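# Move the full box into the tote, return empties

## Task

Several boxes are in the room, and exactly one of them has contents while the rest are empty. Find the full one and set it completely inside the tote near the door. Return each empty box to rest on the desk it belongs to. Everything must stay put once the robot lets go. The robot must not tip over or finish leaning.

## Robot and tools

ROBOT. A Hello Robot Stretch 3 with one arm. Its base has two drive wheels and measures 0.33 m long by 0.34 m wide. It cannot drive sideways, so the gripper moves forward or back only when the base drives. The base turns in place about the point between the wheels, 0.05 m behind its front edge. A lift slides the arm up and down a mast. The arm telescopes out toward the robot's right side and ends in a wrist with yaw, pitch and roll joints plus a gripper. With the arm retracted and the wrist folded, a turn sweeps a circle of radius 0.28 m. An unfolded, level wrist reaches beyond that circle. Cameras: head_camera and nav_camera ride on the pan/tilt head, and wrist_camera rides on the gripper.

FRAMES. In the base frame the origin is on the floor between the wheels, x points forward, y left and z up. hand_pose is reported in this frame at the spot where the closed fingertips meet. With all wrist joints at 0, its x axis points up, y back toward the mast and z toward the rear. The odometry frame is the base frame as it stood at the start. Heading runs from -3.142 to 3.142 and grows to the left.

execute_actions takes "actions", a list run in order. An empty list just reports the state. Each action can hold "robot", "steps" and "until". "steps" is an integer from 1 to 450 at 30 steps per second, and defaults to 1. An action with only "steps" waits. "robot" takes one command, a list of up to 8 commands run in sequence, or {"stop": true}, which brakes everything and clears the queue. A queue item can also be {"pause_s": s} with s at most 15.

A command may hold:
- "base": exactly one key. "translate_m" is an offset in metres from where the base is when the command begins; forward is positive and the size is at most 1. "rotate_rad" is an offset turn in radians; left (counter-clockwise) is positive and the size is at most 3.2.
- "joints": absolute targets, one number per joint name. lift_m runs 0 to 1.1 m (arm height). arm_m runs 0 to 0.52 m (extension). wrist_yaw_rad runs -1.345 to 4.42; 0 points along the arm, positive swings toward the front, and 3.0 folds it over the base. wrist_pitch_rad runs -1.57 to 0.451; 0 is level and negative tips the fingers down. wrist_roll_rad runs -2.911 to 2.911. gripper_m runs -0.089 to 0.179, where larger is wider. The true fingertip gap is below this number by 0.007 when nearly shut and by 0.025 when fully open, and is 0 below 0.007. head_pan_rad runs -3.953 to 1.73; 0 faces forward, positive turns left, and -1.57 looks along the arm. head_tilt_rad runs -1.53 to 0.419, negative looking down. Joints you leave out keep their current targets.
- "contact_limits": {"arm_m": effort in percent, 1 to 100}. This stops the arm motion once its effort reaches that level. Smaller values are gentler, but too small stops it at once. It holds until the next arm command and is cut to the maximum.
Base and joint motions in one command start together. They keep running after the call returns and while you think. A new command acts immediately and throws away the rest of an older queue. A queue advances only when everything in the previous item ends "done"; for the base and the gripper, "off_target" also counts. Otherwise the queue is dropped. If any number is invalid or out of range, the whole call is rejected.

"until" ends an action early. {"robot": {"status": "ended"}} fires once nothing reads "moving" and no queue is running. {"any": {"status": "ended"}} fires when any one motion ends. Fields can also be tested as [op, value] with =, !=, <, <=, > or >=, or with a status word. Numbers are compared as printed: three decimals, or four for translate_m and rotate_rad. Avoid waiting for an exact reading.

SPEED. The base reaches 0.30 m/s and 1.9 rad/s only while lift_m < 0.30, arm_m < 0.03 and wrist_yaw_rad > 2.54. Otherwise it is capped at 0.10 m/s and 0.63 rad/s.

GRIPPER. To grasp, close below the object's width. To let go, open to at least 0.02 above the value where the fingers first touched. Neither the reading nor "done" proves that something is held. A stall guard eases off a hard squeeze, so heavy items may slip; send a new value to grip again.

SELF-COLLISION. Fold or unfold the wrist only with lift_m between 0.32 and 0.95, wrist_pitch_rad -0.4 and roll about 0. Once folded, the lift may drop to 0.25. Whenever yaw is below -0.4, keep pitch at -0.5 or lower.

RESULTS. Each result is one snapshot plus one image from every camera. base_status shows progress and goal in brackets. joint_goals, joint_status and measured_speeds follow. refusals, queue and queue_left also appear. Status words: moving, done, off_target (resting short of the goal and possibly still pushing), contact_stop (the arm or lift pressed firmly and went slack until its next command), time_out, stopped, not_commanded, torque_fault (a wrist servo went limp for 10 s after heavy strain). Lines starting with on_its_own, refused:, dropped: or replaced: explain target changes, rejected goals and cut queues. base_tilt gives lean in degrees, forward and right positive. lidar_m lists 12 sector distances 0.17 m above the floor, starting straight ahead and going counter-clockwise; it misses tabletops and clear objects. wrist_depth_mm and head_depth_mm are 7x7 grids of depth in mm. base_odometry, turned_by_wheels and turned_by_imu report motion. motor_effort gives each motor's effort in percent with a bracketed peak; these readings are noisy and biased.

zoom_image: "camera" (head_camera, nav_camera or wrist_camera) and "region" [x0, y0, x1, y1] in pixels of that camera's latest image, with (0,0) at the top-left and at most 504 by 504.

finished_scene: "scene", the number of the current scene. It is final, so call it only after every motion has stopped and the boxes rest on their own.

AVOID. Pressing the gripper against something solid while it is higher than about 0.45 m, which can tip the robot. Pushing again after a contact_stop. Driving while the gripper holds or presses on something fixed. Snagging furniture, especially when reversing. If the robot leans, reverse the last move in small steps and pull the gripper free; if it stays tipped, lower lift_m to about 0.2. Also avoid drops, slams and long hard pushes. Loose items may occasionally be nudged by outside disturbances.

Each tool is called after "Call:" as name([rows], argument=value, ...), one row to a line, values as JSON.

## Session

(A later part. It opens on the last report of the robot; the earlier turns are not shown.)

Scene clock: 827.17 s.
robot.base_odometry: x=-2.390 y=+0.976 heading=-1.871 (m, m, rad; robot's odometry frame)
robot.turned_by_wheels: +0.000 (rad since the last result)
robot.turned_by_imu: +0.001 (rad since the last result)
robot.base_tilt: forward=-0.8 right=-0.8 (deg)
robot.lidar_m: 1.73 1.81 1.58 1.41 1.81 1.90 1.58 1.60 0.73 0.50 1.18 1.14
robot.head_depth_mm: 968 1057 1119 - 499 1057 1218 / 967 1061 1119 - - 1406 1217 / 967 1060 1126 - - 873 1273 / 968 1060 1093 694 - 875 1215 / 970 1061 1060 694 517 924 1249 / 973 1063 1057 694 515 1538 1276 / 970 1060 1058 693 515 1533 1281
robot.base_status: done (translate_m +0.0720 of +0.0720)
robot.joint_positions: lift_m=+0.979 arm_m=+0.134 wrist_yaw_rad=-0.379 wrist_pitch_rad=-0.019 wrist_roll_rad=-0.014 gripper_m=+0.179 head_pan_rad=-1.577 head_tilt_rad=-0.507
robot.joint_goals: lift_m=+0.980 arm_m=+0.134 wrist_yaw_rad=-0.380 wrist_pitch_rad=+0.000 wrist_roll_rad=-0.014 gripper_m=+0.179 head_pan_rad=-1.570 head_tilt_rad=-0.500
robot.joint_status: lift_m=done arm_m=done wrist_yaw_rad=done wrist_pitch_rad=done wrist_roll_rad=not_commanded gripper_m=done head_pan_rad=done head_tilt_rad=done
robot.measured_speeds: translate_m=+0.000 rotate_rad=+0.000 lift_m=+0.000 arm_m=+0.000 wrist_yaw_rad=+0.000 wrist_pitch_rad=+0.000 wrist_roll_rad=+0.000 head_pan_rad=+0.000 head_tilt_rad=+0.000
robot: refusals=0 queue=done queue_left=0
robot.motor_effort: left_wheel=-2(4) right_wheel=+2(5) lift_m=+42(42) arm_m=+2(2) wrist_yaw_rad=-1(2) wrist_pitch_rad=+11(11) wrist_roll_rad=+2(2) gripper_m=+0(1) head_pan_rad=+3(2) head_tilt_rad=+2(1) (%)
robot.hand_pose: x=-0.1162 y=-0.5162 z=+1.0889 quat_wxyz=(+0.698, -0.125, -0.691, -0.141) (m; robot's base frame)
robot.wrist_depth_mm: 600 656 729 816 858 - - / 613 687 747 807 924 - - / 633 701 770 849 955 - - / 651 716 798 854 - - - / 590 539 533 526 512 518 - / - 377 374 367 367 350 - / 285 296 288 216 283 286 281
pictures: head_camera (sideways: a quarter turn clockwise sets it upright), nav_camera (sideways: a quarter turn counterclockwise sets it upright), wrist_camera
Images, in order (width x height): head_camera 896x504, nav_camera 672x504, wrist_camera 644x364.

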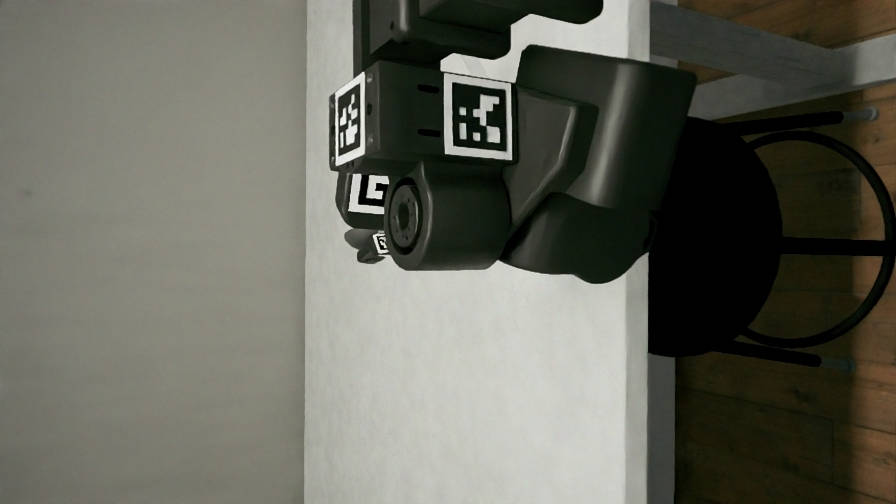

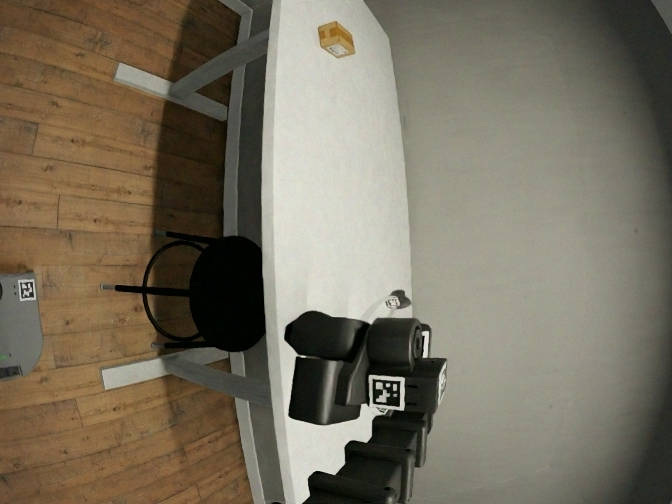

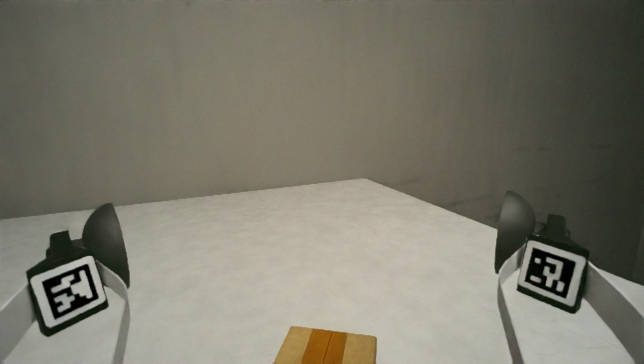

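Call:
execute_actions([
  {"robot": [{"joints": {"lift_m": 0.90}}, {"joints": {"gripper_m": 0.02}}, {"joints": {"lift_m": 0.96}}, {"pause_s": 0.5}], "steps": 400, "until": {"robot": {"status": "ended"}}},
])

Scene clock: 849.00 s.
robot.base_odometry: x=-2.390 y=+0.976 heading=-1.871 (m, m, rad; robot's odometry frame)
robot.turned_by_wheels: +0.000 (rad since the last result)
robot.turned_by_imu: +0.001 (rad since the last result)
robot.base_tilt: forward=-0.9 right=-0.9 (deg)
robot.lidar_m: 1.73 1.82 1.58 1.41 1.81 1.89 1.58 1.60 0.73 0.50 1.18 1.13
robot.head_depth_mm: 968 1061 1070 - 499 1056 1214 / 968 1059 1068 - - 1387 1219 / 970 1060 1095 - - 847 1280 / 968 1059 1066 772 - 851 1216 / 969 1062 1062 694 516 922 1246 / 974 1064 1060 694 515 1537 1271 / 971 1065 1059 693 515 1543 1285
robot.base_status: done (translate_m +0.0720 of +0.0720)
robot.joint_positions: lift_m=+0.959 arm_m=+0.134 wrist_yaw_rad=-0.379 wrist_pitch_rad=-0.021 wrist_roll_rad=-0.014 gripper_m=+0.021 head_pan_rad=-1.577 head_tilt_rad=-0.507
robot.joint_goals: lift_m=+0.960 arm_m=+0.134 wrist_yaw_rad=-0.380 wrist_pitch_rad=+0.000 wrist_roll_rad=-0.014 gripper_m=+0.020 head_pan_rad=-1.570 head_tilt_rad=-0.500
robot.joint_status: lift_m=done arm_m=done wrist_yaw_rad=done wrist_pitch_rad=done wrist_roll_rad=not_commanded gripper_m=done head_pan_rad=done head_tilt_rad=done
robot.measured_speeds: translate_m=+0.000 rotate_rad=+0.000 lift_m=+0.000 arm_m=+0.000 wrist_yaw_rad=+0.000 wrist_pitch_rad=+0.000 wrist_roll_rad=+0.000 head_pan_rad=+0.000 head_tilt_rad=+0.000
robot: refusals=0 queue=done queue_left=0
robot.motor_effort: left_wheel=-3(2) right_wheel=+3(2) lift_m=+42(44) arm_m=+2(2) wrist_yaw_rad=+0(2) wrist_pitch_rad=+12(12) wrist_roll_rad=+2(2) gripper_m=-14(90) head_pan_rad=+3(2) head_tilt_rad=+3(4) (%)
robot.hand_pose: x=-0.1162 y=-0.5162 z=+1.0685 quat_wxyz=(+0.698, -0.125, -0.691, -0.142) (m; robot's base frame)
robot.wrist_depth_mm: 606 654 718 793 896 - - / 620 660 728 829 914 - - / 646 703 763 860 970 - - / 658 717 751 786 938 - - / 486 475 506 187 474 451 - / 340 338 140 136 292 328 320 / 263 261 131 123 259 255 256
pictures: head_camera (sideways: a quarter turn clockwise sets it upright), nav_camera (sideways: a quarter turn counterclockwise sets it upright), wrist_camera
Images, in order (width x height): head_camera 896x504, nav_camera 672x504, wrist_camera 644x364.

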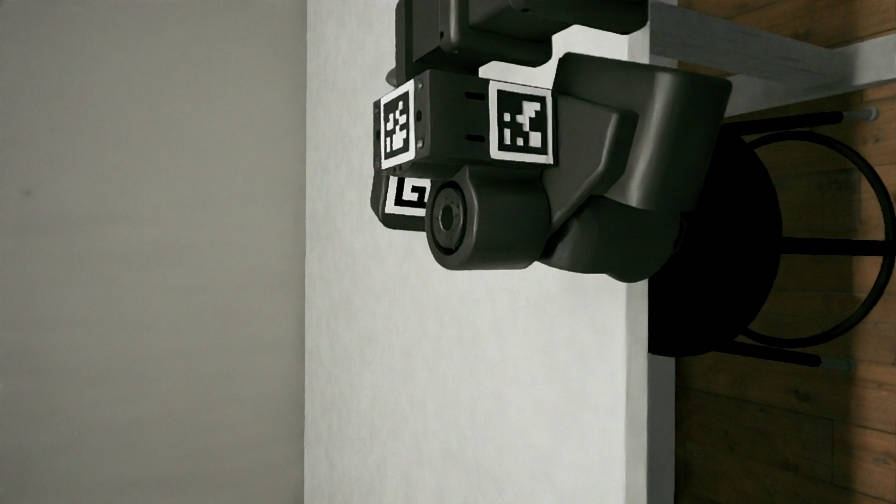

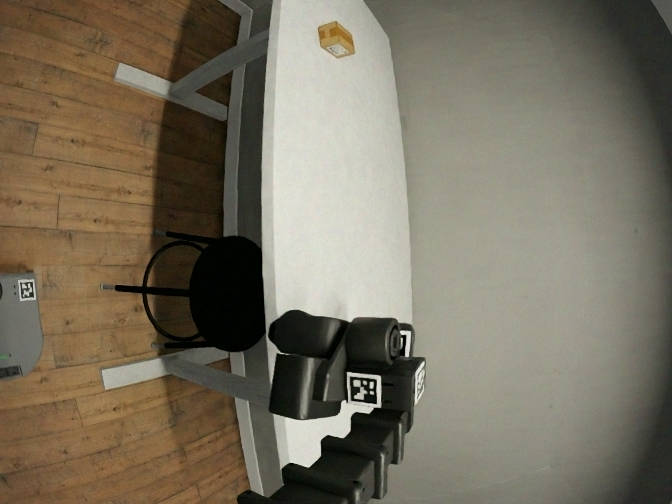

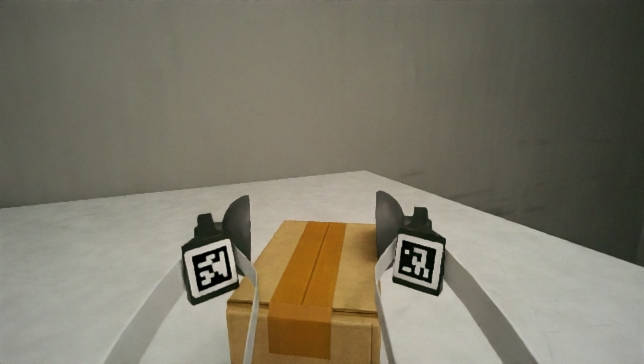

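Call:
execute_actions([
  {"robot": [{"joints": {"lift_m": 0.903}}, {"joints": {"gripper_m": 0.179}}, {"joints": {"lift_m": 0.98}}, {"joints": {"arm_m": 0.0, "wrist_yaw_rad": 0.0, "lift_m": 1.05, "gripper_m": 0.15, "head_pan_rad": -3.14, "head_tilt_rad": -0.35}, "base": {"translate_m": -0.82}}], "steps": 450, "until": {"robot": {"status": "ended"}}},
])

Scene clock: 884.63 s.
robot.base_odometry: x=-2.148 y=+1.759 heading=-1.871 (m, m, rad; robot's odometry frame)
robot.turned_by_wheels: +0.000 (rad since the last result)
robot.turned_by_imu: +0.002 (rad since the last result)
robot.base_tilt: forward=-0.8 right=-0.8 (deg)
robot.lidar_m: 2.54 2.12 1.56 1.45 1.66 1.25 0.76 1.27 1.17 1.14 0.83 0.94
robot.head_depth_mm: 1022 1090 1144 - - - - / 1028 1093 1147 - - - - / 1027 1095 1151 - - - - / 1025 1099 1161 - - - - / 1027 1097 1176 1085 - - - / 1030 1098 1182 1237 - - - / 1032 1104 1178 1258 - - -
robot.base_status: done (translate_m -0.8200 of -0.8200)
robot.joint_positions: lift_m=+1.049 arm_m=+0.002 wrist_yaw_rad=-0.001 wrist_pitch_rad=-0.022 wrist_roll_rad=-0.014 gripper_m=+0.150 head_pan_rad=-3.133 head_tilt_rad=-0.359
robot.joint_goals: lift_m=+1.050 arm_m=+0.000 wrist_yaw_rad=+0.000 wrist_pitch_rad=+0.000 wrist_roll_rad=-0.014 gripper_m=+0.150 head_pan_rad=-3.140 head_tilt_rad=-0.350
robot.joint_status: lift_m=done arm_m=done wrist_yaw_rad=done wrist_pitch_rad=done wrist_roll_rad=not_commanded gripper_m=done head_pan_rad=done head_tilt_rad=done
robot.measured_speeds: translate_m=+0.000 rotate_rad=+0.000 lift_m=+0.000 arm_m=+0.000 wrist_yaw_rad=+0.000 wrist_pitch_rad=+0.000 wrist_roll_rad=+0.000 head_pan_rad=+0.000 head_tilt_rad=+0.000
robot: refusals=0 queue=done queue_left=0
robot.motor_effort: left_wheel=-2(6) right_wheel=+2(3) lift_m=+43(44) arm_m=-3(6) wrist_yaw_rad=+1(0) wrist_pitch_rad=+12(12) wrist_roll_rad=+2(2) gripper_m=+0(85) head_pan_rad=-3(48) head_tilt_rad=+4(14) (%)
robot.hand_pose: x=-0.0216 y=-0.4028 z=+1.1583 quat_wxyz=(+0.712, +0.008, -0.702, -0.008) (m; robot's base frame)
robot.wrist_depth_mm: 818 795 817 822 827 808 846 / 845 849 850 849 852 822 867 / 867 888 877 899 872 895 875 / 903 917 901 894 931 904 928 / 741 859 941 958 967 - 953 / 543 - 993 968 - - - / 588 - - - - - -
pictures: head_camera (sideways: a quarter turn clockwise sets it upright), nav_camera (sideways: a quarter turn counterclockwise sets it upright), wrist_camera
Images, in order (width x height): head_camera 896x504, nav_camera 672x504, wrist_camera 644x364.

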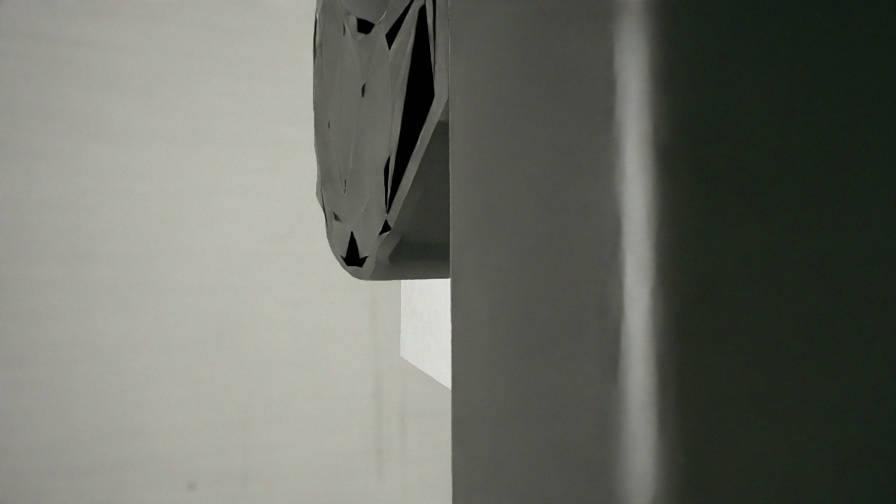

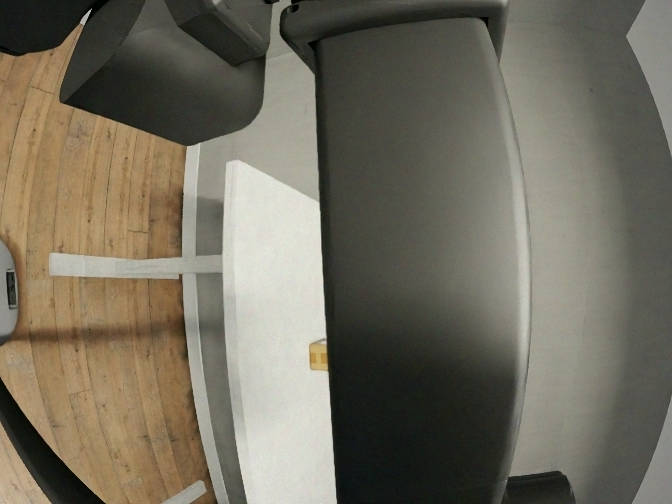

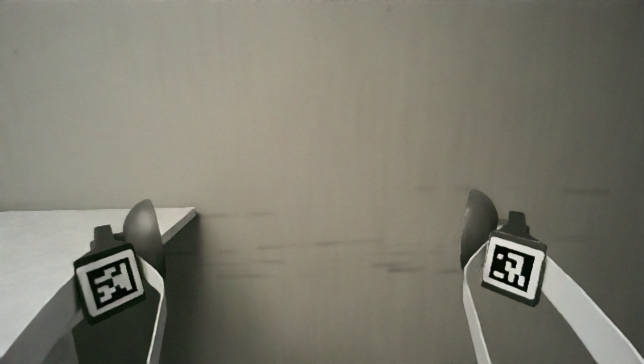

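Call:
execute_actions([
  {"robot": {"base": {"rotate_rad": -1.571}, "joints": {"head_pan_rad": -1.57, "head_tilt_rad": -0.5}}, "steps": 300, "until": {"robot": {"status": "ended"}}},
])

Scene clock: 893.93 s.
robot.base_odometry: x=-2.148 y=+1.759 heading=+2.842 (m, m, rad; robot's odometry frame)
robot.turned_by_wheels: -1.571 (rad since the last result)
robot.turned_by_imu: -1.592 (rad since the last result)
robot.base_tilt: forward=-0.9 right=-0.9 (deg)
robot.lidar_m: 1.14 0.83 0.94 2.54 2.12 1.56 1.45 1.34 1.26 0.76 1.28 1.17
robot.head_depth_mm: 1012 1092 - - - - 1228 / 1010 1105 1164 - - - - / 1009 1103 - - - - - / 1012 1102 - - - - 1228 / 1007 1100 1160 713 525 1434 1229 / 1007 1100 1192 710 525 1556 1290 / 1006 1099 1211 1282 523 1562 1289
robot.base_status: done (rotate_rad -1.5708 of -1.5710)
robot.joint_positions: lift_m=+1.049 arm_m=+0.002 wrist_yaw_rad=-0.001 wrist_pitch_rad=-0.022 wrist_roll_rad=-0.014 gripper_m=+0.150 head_pan_rad=-1.577 head_tilt_rad=-0.494
robot.joint_goals: lift_m=+1.050 arm_m=+0.000 wrist_yaw_rad=+0.000 wrist_pitch_rad=+0.000 wrist_roll_rad=-0.014 gripper_m=+0.150 head_pan_rad=-1.570 head_tilt_rad=-0.500
robot.joint_status: lift_m=done arm_m=done wrist_yaw_rad=done wrist_pitch_rad=done wrist_roll_rad=not_commanded gripper_m=done head_pan_rad=done head_tilt_rad=done
robot.measured_speeds: translate_m=+0.000 rotate_rad=+0.000 lift_m=+0.000 arm_m=+0.000 wrist_yaw_rad=+0.000 wrist_pitch_rad=+0.000 wrist_roll_rad=+0.000 head_pan_rad=+0.000 head_tilt_rad=+0.000
robot: refusals=0 queue=done queue_left=0
robot.motor_effort: left_wheel=+3(4) right_wheel=-2(4) lift_m=+42(42) arm_m=-3(3) wrist_yaw_rad=+1(0) wrist_pitch_rad=+12(13) wrist_roll_rad=+2(2) gripper_m=+0(0) head_pan_rad=+4(47) head_tilt_rad=-1(13) (%)
robot.hand_pose: x=-0.0216 y=-0.4028 z=+1.1583 quat_wxyz=(+0.712, +0.008, -0.702, -0.008) (m; robot's base frame)
robot.wrist_depth_mm: 881 887 864 915 939 914 929 / 935 904 924 918 928 956 990 / 931 978 979 948 963 999 986 / 950 946 - 963 993 - - / - - 746 705 692 - 672 / - 531 513 488 467 452 497 / - 414 392 391 391 384 381
pictures: head_camera (sideways: a quarter turn clockwise sets it upright), nav_camera (sideways: a quarter turn counterclockwise sets it upright), wrist_camera
Images, in order (width x height): head_camera 896x504, nav_camera 672x504, wrist_camera 644x364.

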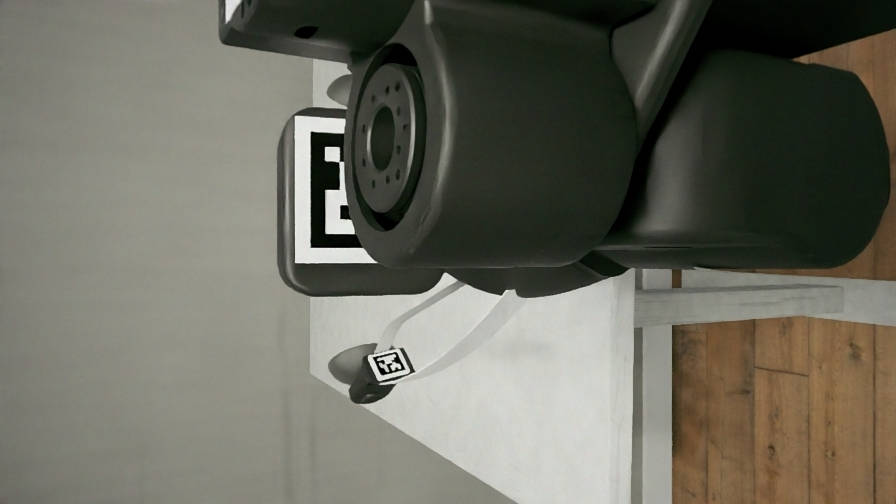

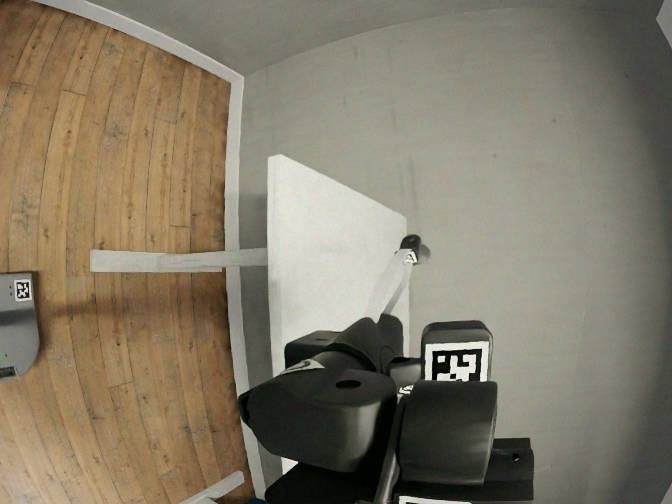

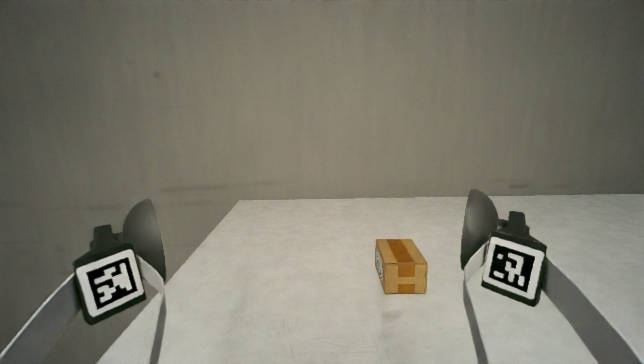

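Call:
execute_actions([
  {"robot": {"base": {"translate_m": -0.118}, "joints": {"lift_m": 0.90}}, "steps": 200, "until": {"robot": {"status": "ended"}}},
])

Scene clock: 903.50 s.
robot.base_odometry: x=-2.035 y=+1.724 heading=+2.842 (m, m, rad; robot's odometry frame)
robot.turned_by_wheels: +0.000 (rad since the last result)
robot.turned_by_imu: +0.001 (rad since the last result)
robot.base_tilt: forward=-0.8 right=-0.9 (deg)
robot.lidar_m: 1.26 0.93 1.01 2.55 2.04 1.45 1.34 1.25 1.25 0.77 0.79 1.29
robot.head_depth_mm: 1010 1096 1116 715 527 1607 - / 1008 1100 1113 712 526 1600 - / 1008 1100 1115 710 526 - - / 1006 1097 1110 689 526 - - / 1007 1098 1107 712 525 1538 1257 / 1006 1096 1107 713 525 1103 1229 / 1002 1096 1174 711 524 1551 1289
robot.base_status: done (translate_m -0.1180 of -0.1180)
robot.joint_positions: lift_m=+0.901 arm_m=+0.002 wrist_yaw_rad=-0.001 wrist_pitch_rad=-0.022 wrist_roll_rad=-0.014 gripper_m=+0.150 head_pan_rad=-1.577 head_tilt_rad=-0.494
robot.joint_goals: lift_m=+0.900 arm_m=+0.000 wrist_yaw_rad=+0.000 wrist_pitch_rad=+0.000 wrist_roll_rad=-0.014 gripper_m=+0.150 head_pan_rad=-1.570 head_tilt_rad=-0.500
robot.joint_status: lift_m=done arm_m=done wrist_yaw_rad=done wrist_pitch_rad=done wrist_roll_rad=not_commanded gripper_m=done head_pan_rad=done head_tilt_rad=done
robot.measured_speeds: translate_m=+0.000 rotate_rad=+0.000 lift_m=+0.000 arm_m=+0.000 wrist_yaw_rad=+0.000 wrist_pitch_rad=+0.000 wrist_roll_rad=+0.000 head_pan_rad=+0.000 head_tilt_rad=+0.000
robot: refusals=0 queue=done queue_left=0
robot.motor_effort: left_wheel=+2(4) right_wheel=-2(4) lift_m=+12(43) arm_m=-3(3) wrist_yaw_rad=+1(0) wrist_pitch_rad=+12(12) wrist_roll_rad=+2(2) gripper_m=+0(0) head_pan_rad=+3(4) head_tilt_rad=-2(2) (%)
robot.hand_pose: x=-0.0216 y=-0.4028 z=+1.0099 quat_wxyz=(+0.712, +0.008, -0.702, -0.008) (m; robot's base frame)
robot.wrist_depth_mm: 865 876 845 900 912 903 927 / 916 906 890 928 948 930 933 / 920 946 950 960 938 969 996 / 943 554 532 424 506 507 488 / 330 353 320 317 309 - 303 / 247 222 226 224 225 204 223 / 185 186 184 183 183 183 183
pictures: head_camera (sideways: a quarter turn clockwise sets it upright), nav_camera (sideways: a quarter turn counterclockwise sets it upright), wrist_camera
Images, in order (width x height): head_camera 896x504, nav_camera 672x504, wrist_camera 644x364.

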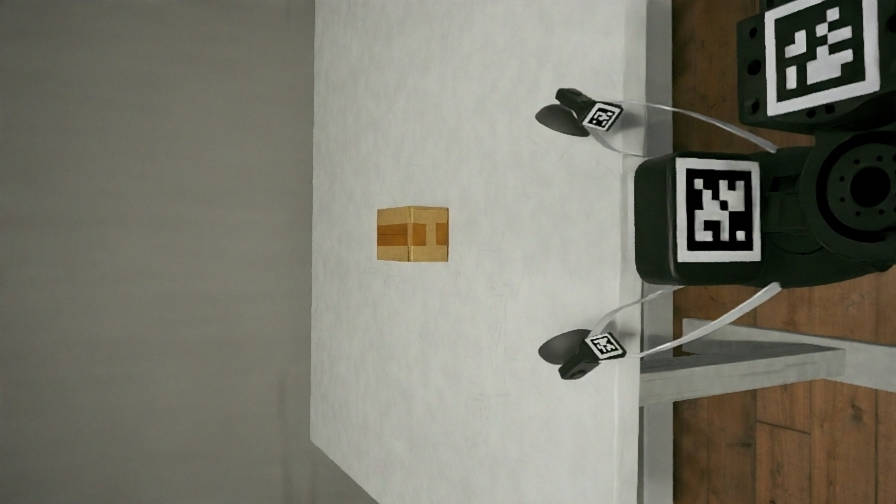

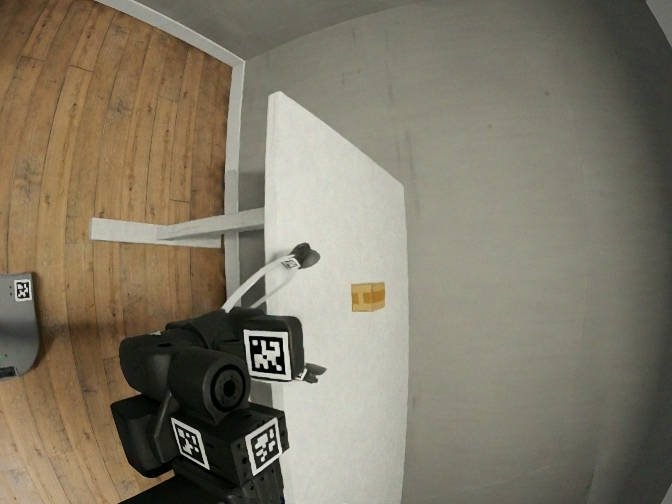

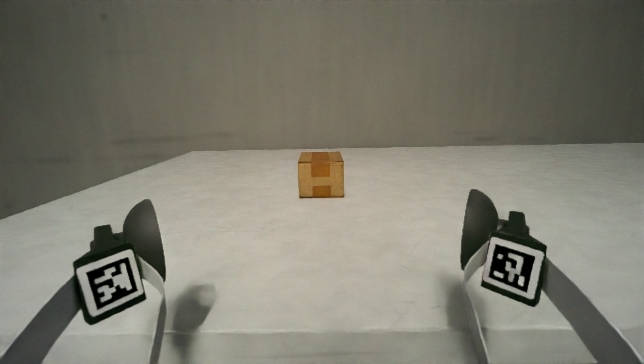

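Call:
execute_actions([
  {"robot": [{"joints": {"arm_m": 0.31}}, {"joints": {"gripper_m": 0.02}}, {"joints": {"lift_m": 0.96}}, {"pause_s": 0.5}], "steps": 400, "until": {"robot": {"status": "ended"}}},
])

Scene clock: 914.30 s.
robot.base_odometry: x=-2.035 y=+1.724 heading=+2.842 (m, m, rad; robot's odometry frame)
robot.turned_by_wheels: +0.000 (rad since the last result)
robot.turned_by_imu: +0.002 (rad since the last result)
robot.base_tilt: forward=-0.8 right=-0.9 (deg)
robot.lidar_m: 1.26 0.93 1.00 2.55 2.03 1.46 1.33 1.24 1.25 0.77 0.79 1.29
robot.head_depth_mm: 1010 1101 1164 - 507 1536 1295 / 1011 1103 1157 648 525 1565 1295 / 1008 1100 - 647 527 1559 1286 / 1006 1096 1159 633 525 1556 1289 / 1007 1096 1106 710 525 1520 1255 / 1002 1096 1107 709 523 1108 1229 / 1004 1099 1172 710 524 1553 1286
robot.base_status: done (translate_m -0.1180 of -0.1180)
robot.joint_positions: lift_m=+0.959 arm_m=+0.310 wrist_yaw_rad=-0.001 wrist_pitch_rad=-0.025 wrist_roll_rad=-0.013 gripper_m=+0.020 head_pan_rad=-1.577 head_tilt_rad=-0.494
robot.joint_goals: lift_m=+0.960 arm_m=+0.310 wrist_yaw_rad=+0.000 wrist_pitch_rad=+0.000 wrist_roll_rad=-0.013 gripper_m=+0.020 head_pan_rad=-1.570 head_tilt_rad=-0.500
robot.joint_status: lift_m=done arm_m=done wrist_yaw_rad=done wrist_pitch_rad=done wrist_roll_rad=not_commanded gripper_m=done head_pan_rad=done head_tilt_rad=done
robot.measured_speeds: translate_m=+0.000 rotate_rad=+0.000 lift_m=+0.000 arm_m=+0.000 wrist_yaw_rad=+0.000 wrist_pitch_rad=+0.000 wrist_roll_rad=+0.000 head_pan_rad=+0.000 head_tilt_rad=+0.000
robot: refusals=0 queue=done queue_left=0
robot.motor_effort: left_wheel=+3(4) right_wheel=-2(4) lift_m=+41(46) arm_m=+2(2) wrist_yaw_rad=+0(9) wrist_pitch_rad=+14(31) wrist_roll_rad=+2(2) gripper_m=+0(89) head_pan_rad=+3(3) head_tilt_rad=-2(2) (%)
robot.hand_pose: x=-0.0218 y=-0.7103 z=+1.0674 quat_wxyz=(+0.712, +0.009, -0.702, -0.010) (m; robot's base frame)
robot.wrist_depth_mm: 594 599 620 606 600 639 614 / 624 633 624 628 629 647 638 / 634 641 650 637 668 649 679 / 672 657 664 664 688 684 693 / 689 470 461 456 455 446 440 / 334 333 314 312 315 323 320 / 259 259 186 235 254 252 251
pictures: head_camera (sideways: a quarter turn clockwise sets it upright), nav_camera (sideways: a quarter turn counterclockwise sets it upright), wrist_camera
Images, in order (width x height): head_camera 896x504, nav_camera 672x504, wrist_camera 644x364.

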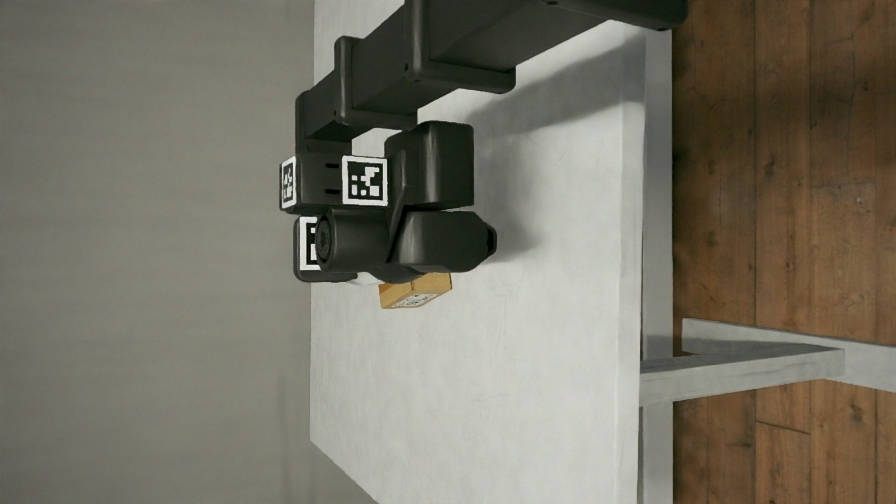

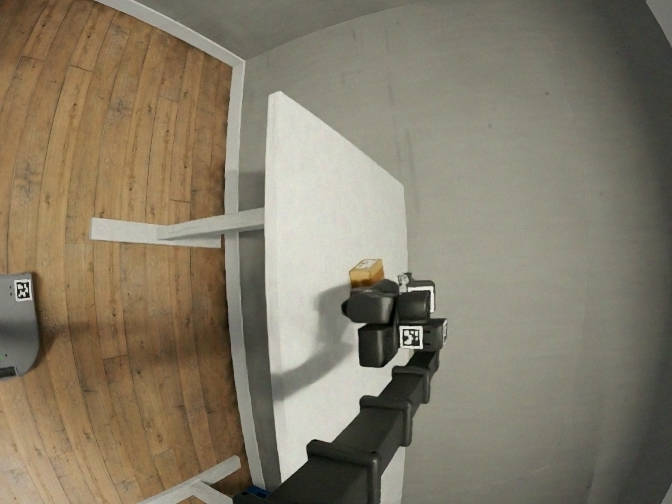

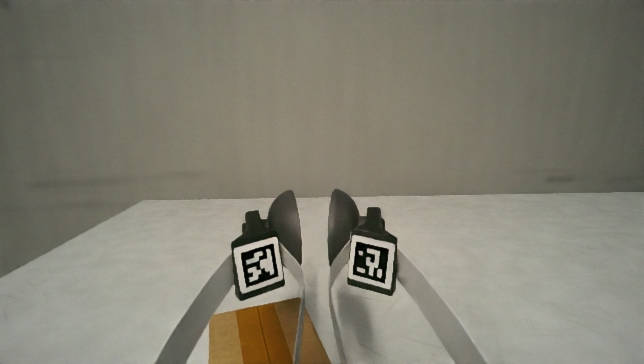

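Call:
execute_actions([
  {"robot": [{"joints": {"gripper_m": 0.179, "lift_m": 0.98}}, {"joints": {"arm_m": 0.0}}], "steps": 300, "until": {"robot": {"status": "ended"}}},
])

Scene clock: 924.57 s.
robot.base_odometry: x=-2.035 y=+1.724 heading=+2.842 (m, m, rad; robot's odometry frame)
robot.turned_by_wheels: +0.000 (rad since the last result)
robot.turned_by_imu: +0.001 (rad since the last result)
robot.base_tilt: forward=-0.9 right=-0.8 (deg)
robot.lidar_m: 1.26 0.94 1.01 2.55 2.04 1.45 1.33 1.25 1.25 0.77 0.78 1.30
robot.head_depth_mm: 1012 1098 1118 735 - - - / 1007 1101 1111 752 526 - - / 1006 1100 1106 752 - - - / 1006 1099 1105 699 - - - / 1005 1095 1106 710 524 1517 1255 / 1005 1094 1104 750 524 1103 1229 / 1002 1095 1172 711 523 1564 1285
robot.base_status: done (translate_m -0.1180 of -0.1180)
robot.joint_positions: lift_m=+0.979 arm_m=+0.002 wrist_yaw_rad=+0.000 wrist_pitch_rad=-0.024 wrist_roll_rad=-0.013 gripper_m=+0.179 head_pan_rad=-1.577 head_tilt_rad=-0.494
robot.joint_goals: lift_m=+0.980 arm_m=+0.000 wrist_yaw_rad=+0.000 wrist_pitch_rad=+0.000 wrist_roll_rad=-0.013 gripper_m=+0.179 head_pan_rad=-1.570 head_tilt_rad=-0.500
robot.joint_status: lift_m=done arm_m=done wrist_yaw_rad=done wrist_pitch_rad=done wrist_roll_rad=not_commanded gripper_m=done head_pan_rad=done head_tilt_rad=done
robot.measured_speeds: translate_m=+0.000 rotate_rad=+0.000 lift_m=+0.000 arm_m=+0.000 wrist_yaw_rad=+0.000 wrist_pitch_rad=+0.000 wrist_roll_rad=+0.000 head_pan_rad=+0.000 head_tilt_rad=+0.000
robot: refusals=0 queue=done queue_left=0
robot.motor_effort: left_wheel=+2(2) right_wheel=-2(2) lift_m=+42(43) arm_m=-3(2) wrist_yaw_rad=+1(0) wrist_pitch_rad=+14(14) wrist_roll_rad=+2(2) gripper_m=+0(86) head_pan_rad=+4(3) head_tilt_rad=-2(3) (%)
robot.hand_pose: x=-0.0215 y=-0.4027 z=+1.0877 quat_wxyz=(+0.712, +0.009, -0.702, -0.009) (m; robot's base frame)
robot.wrist_depth_mm: 870 886 862 915 905 893 905 / 900 918 932 927 959 902 964 / 934 927 974 956 971 965 951 / 963 978 845 847 846 836 800 / - 532 528 461 503 509 493 / - 378 374 366 365 343 380 / 281 290 289 286 280 281 283
pictures: head_camera (sideways: a quarter turn clockwise sets it upright), nav_camera (sideways: a quarter turn counterclockwise sets it upright), wrist_camera
Images, in order (width x height): head_camera 896x504, nav_camera 672x504, wrist_camera 644x364.

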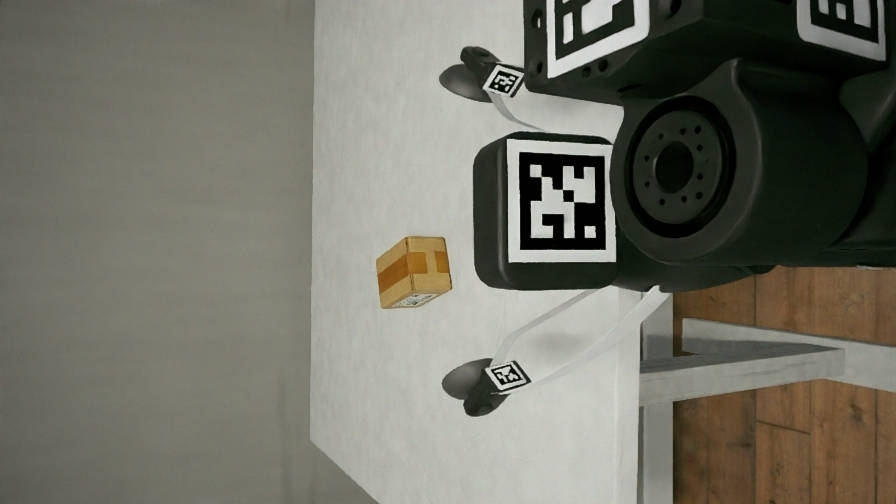

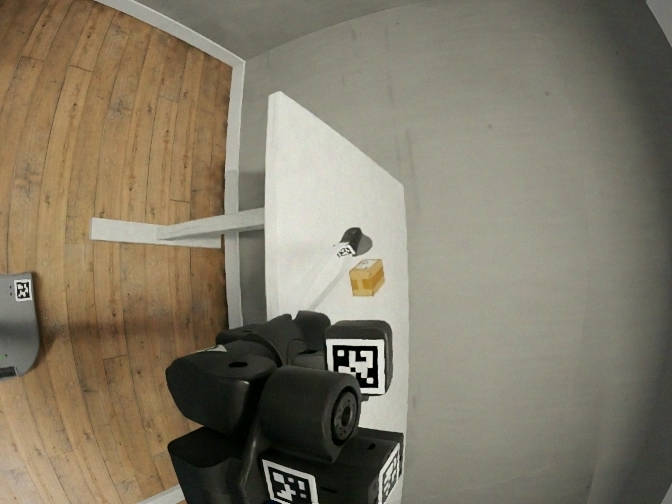

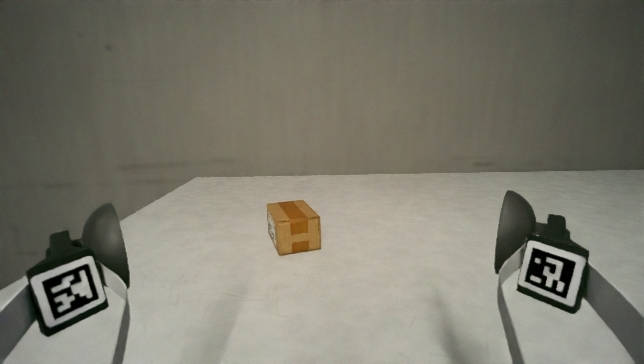

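Call:
zoom_image(camera="wrist_camera", region=[230, 170, 370, 280])

Region (230, 170, 370, 280) of wrist_camera's 644x364 image, scaled by 3.600; it fills the top 396 rows of this view, and the rest is white.

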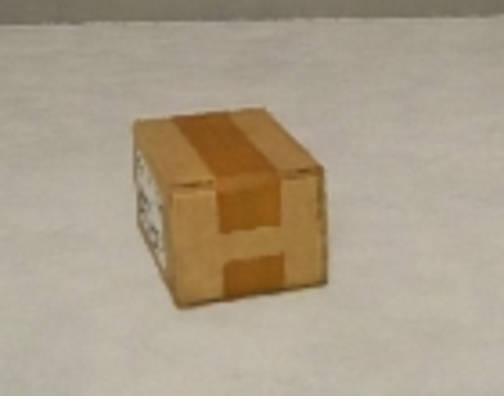

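Call:
execute_actions([
  {"robot": {"base": {"translate_m": -0.039}, "joints": {"arm_m": 0.328, "wrist_yaw_rad": 0.31}}, "steps": 200, "until": {"robot": {"status": "ended"}}},
])

Scene clock: 952.47 s.
robot.base_odometry: x=-1.998 y=+1.713 heading=+2.842 (m, m, rad; robot's odometry frame)
robot.turned_by_wheels: +0.000 (rad since the last result)
robot.turned_by_imu: +0.001 (rad since the last result)
robot.base_tilt: forward=-0.9 right=-0.9 (deg)
robot.lidar_m: 1.30 0.97 1.03 2.55 2.01 1.41 1.30 1.21 1.25 0.78 0.78 1.34
robot.head_depth_mm: 1008 1101 1158 - 526 1558 1289 / 1008 1098 - 679 525 1552 1287 / 1009 1099 - 679 526 1567 1292 / 1009 1097 - 647 525 1562 1290 / 1003 1097 1154 681 524 1566 1291 / 1004 1094 1154 712 524 1101 1220 / 1000 1094 1159 710 523 1560 1285
robot.base_status: done (translate_m -0.0390 of -0.0390)
robot.joint_positions: lift_m=+0.979 arm_m=+0.328 wrist_yaw_rad=+0.310 wrist_pitch_rad=-0.024 wrist_roll_rad=-0.013 gripper_m=+0.179 head_pan_rad=-1.577 head_tilt_rad=-0.494
robot.joint_goals: lift_m=+0.980 arm_m=+0.328 wrist_yaw_rad=+0.310 wrist_pitch_rad=+0.000 wrist_roll_rad=-0.013 gripper_m=+0.179 head_pan_rad=-1.570 head_tilt_rad=-0.500
robot.joint_status: lift_m=done arm_m=done wrist_yaw_rad=done wrist_pitch_rad=done wrist_roll_rad=not_commanded gripper_m=done head_pan_rad=done head_tilt_rad=done
robot.measured_speeds: translate_m=+0.000 rotate_rad=+0.000 lift_m=+0.000 arm_m=+0.000 wrist_yaw_rad=+0.000 wrist_pitch_rad=+0.000 wrist_roll_rad=+0.000 head_pan_rad=+0.000 head_tilt_rad=+0.000
robot: refusals=0 queue=done queue_left=0
robot.motor_effort: left_wheel=+3(5) right_wheel=-2(6) lift_m=+42(42) arm_m=+2(3) wrist_yaw_rad=+1(2) wrist_pitch_rad=+14(14) wrist_roll_rad=+2(2) gripper_m=+1(0) head_pan_rad=+3(3) head_tilt_rad=-2(1) (%)
robot.hand_pose: x=+0.0565 y=-0.7162 z=+1.0878 quat_wxyz=(+0.705, +0.117, -0.692, +0.101) (m; robot's base frame)
robot.wrist_depth_mm: 812 736 677 633 570 530 501 / 834 771 700 630 588 563 520 / 870 777 737 652 611 586 541 / 920 836 748 689 631 593 544 / - 851 520 507 505 508 494 / - 374 372 363 360 340 377 / 279 292 290 283 282 284 278
pictures: head_camera (sideways: a quarter turn clockwise sets it upright), nav_camera (sideways: a quarter turn counterclockwise sets it upright), wrist_camera
Images, in order (width x height): head_camera 896x504, nav_camera 672x504, wrist_camera 644x364.

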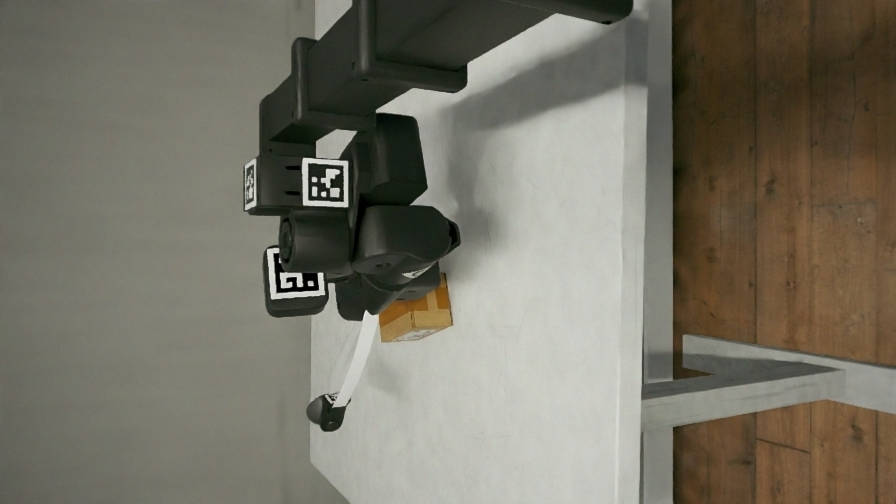

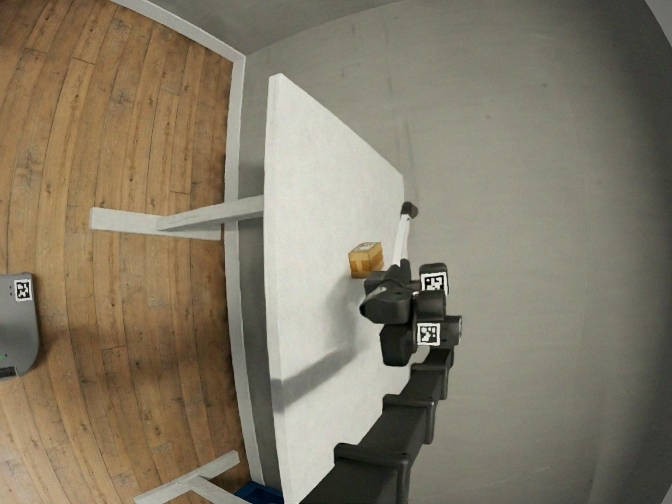

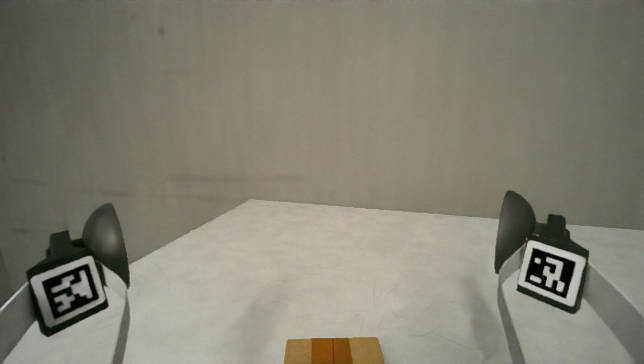

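Call:
execute_actions([
  {"robot": [{"joints": {"lift_m": 0.90, "arm_m": 0.32}}, {"joints": {"gripper_m": 0.02}}, {"joints": {"lift_m": 0.96}}, {"pause_s": 0.5}], "steps": 400, "until": {"robot": {"status": "ended"}}},
])

Scene clock: 963.37 s.
robot.base_odometry: x=-1.998 y=+1.713 heading=+2.842 (m, m, rad; robot's odometry frame)
robot.turned_by_wheels: +0.000 (rad since the last result)
robot.turned_by_imu: +0.001 (rad since the last result)
robot.base_tilt: forward=-0.8 right=-0.8 (deg)
robot.lidar_m: 1.30 0.97 1.03 2.55 2.01 1.42 1.30 1.21 1.25 0.78 0.78 1.34
robot.head_depth_mm: 1006 1099 1161 - 506 1562 1290 / 1009 1101 1164 663 526 1552 1292 / 1005 1098 - 648 525 1561 1292 / 1004 1096 1177 - 525 1557 1296 / 1003 1096 1155 678 524 1553 1289 / 1006 1094 1102 710 524 1100 1222 / 1001 1095 1148 709 524 1554 1287
robot.base_status: done (translate_m -0.0390 of -0.0390)
robot.joint_positions: lift_m=+0.959 arm_m=+0.320 wrist_yaw_rad=+0.308 wrist_pitch_rad=-0.053 wrist_roll_rad=-0.013 gripper_m=+0.021 head_pan_rad=-1.577 head_tilt_rad=-0.494
robot.joint_goals: lift_m=+0.960 arm_m=+0.320 wrist_yaw_rad=+0.310 wrist_pitch_rad=+0.000 wrist_roll_rad=-0.013 gripper_m=+0.020 head_pan_rad=-1.570 head_tilt_rad=-0.500
robot.joint_status: lift_m=done arm_m=done wrist_yaw_rad=done wrist_pitch_rad=done wrist_roll_rad=not_commanded gripper_m=done head_pan_rad=done head_tilt_rad=done
robot.measured_speeds: translate_m=+0.000 rotate_rad=+0.000 lift_m=+0.000 arm_m=+0.000 wrist_yaw_rad=+0.000 wrist_pitch_rad=+0.000 wrist_roll_rad=+0.000 head_pan_rad=+0.000 head_tilt_rad=+0.000
robot: refusals=0 queue=done queue_left=0
robot.motor_effort: left_wheel=+2(2) right_wheel=-1(2) lift_m=+45(46) arm_m=-3(2) wrist_yaw_rad=+0(4) wrist_pitch_rad=+30(31) wrist_roll_rad=+2(2) gripper_m=-14(91) head_pan_rad=+2(3) head_tilt_rad=-1(2) (%)
robot.hand_pose: x=+0.0558 y=-0.7078 z=+1.0601 quat_wxyz=(+0.706, +0.127, -0.691, +0.090) (m; robot's base frame)
robot.wrist_depth_mm: 804 736 666 615 573 545 501 / 854 752 698 644 588 564 521 / 881 788 753 708 622 582 547 / 947 858 759 667 634 589 549 / - 456 453 191 429 405 409 / 323 316 146 130 274 303 299 / 245 246 226 118 230 238 236
pictures: head_camera (sideways: a quarter turn clockwise sets it upright), nav_camera (sideways: a quarter turn counterclockwise sets it upright), wrist_camera
Images, in order (width x height): head_camera 896x504, nav_camera 672x504, wrist_camera 644x364.

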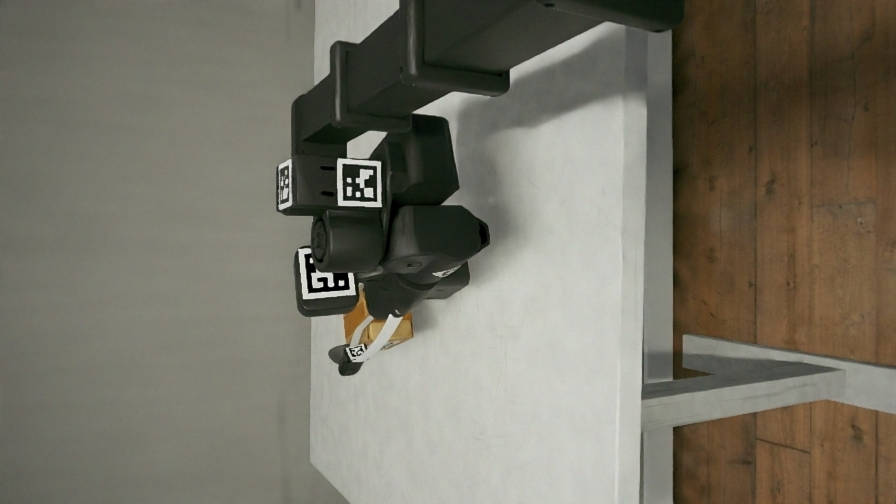

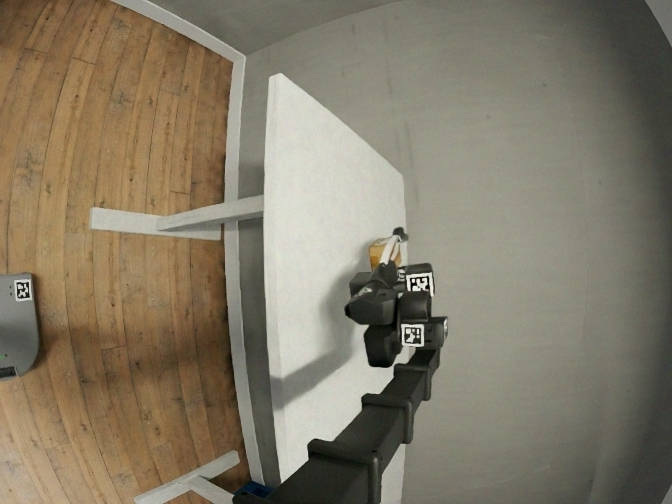

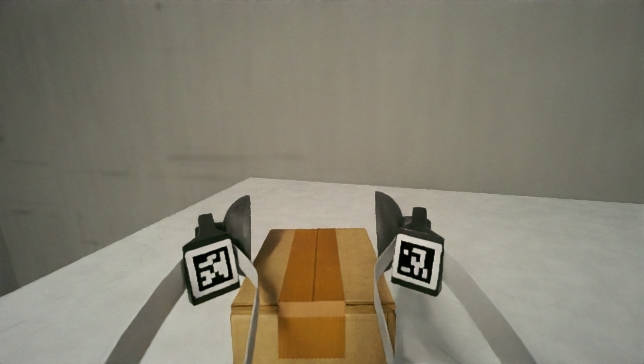

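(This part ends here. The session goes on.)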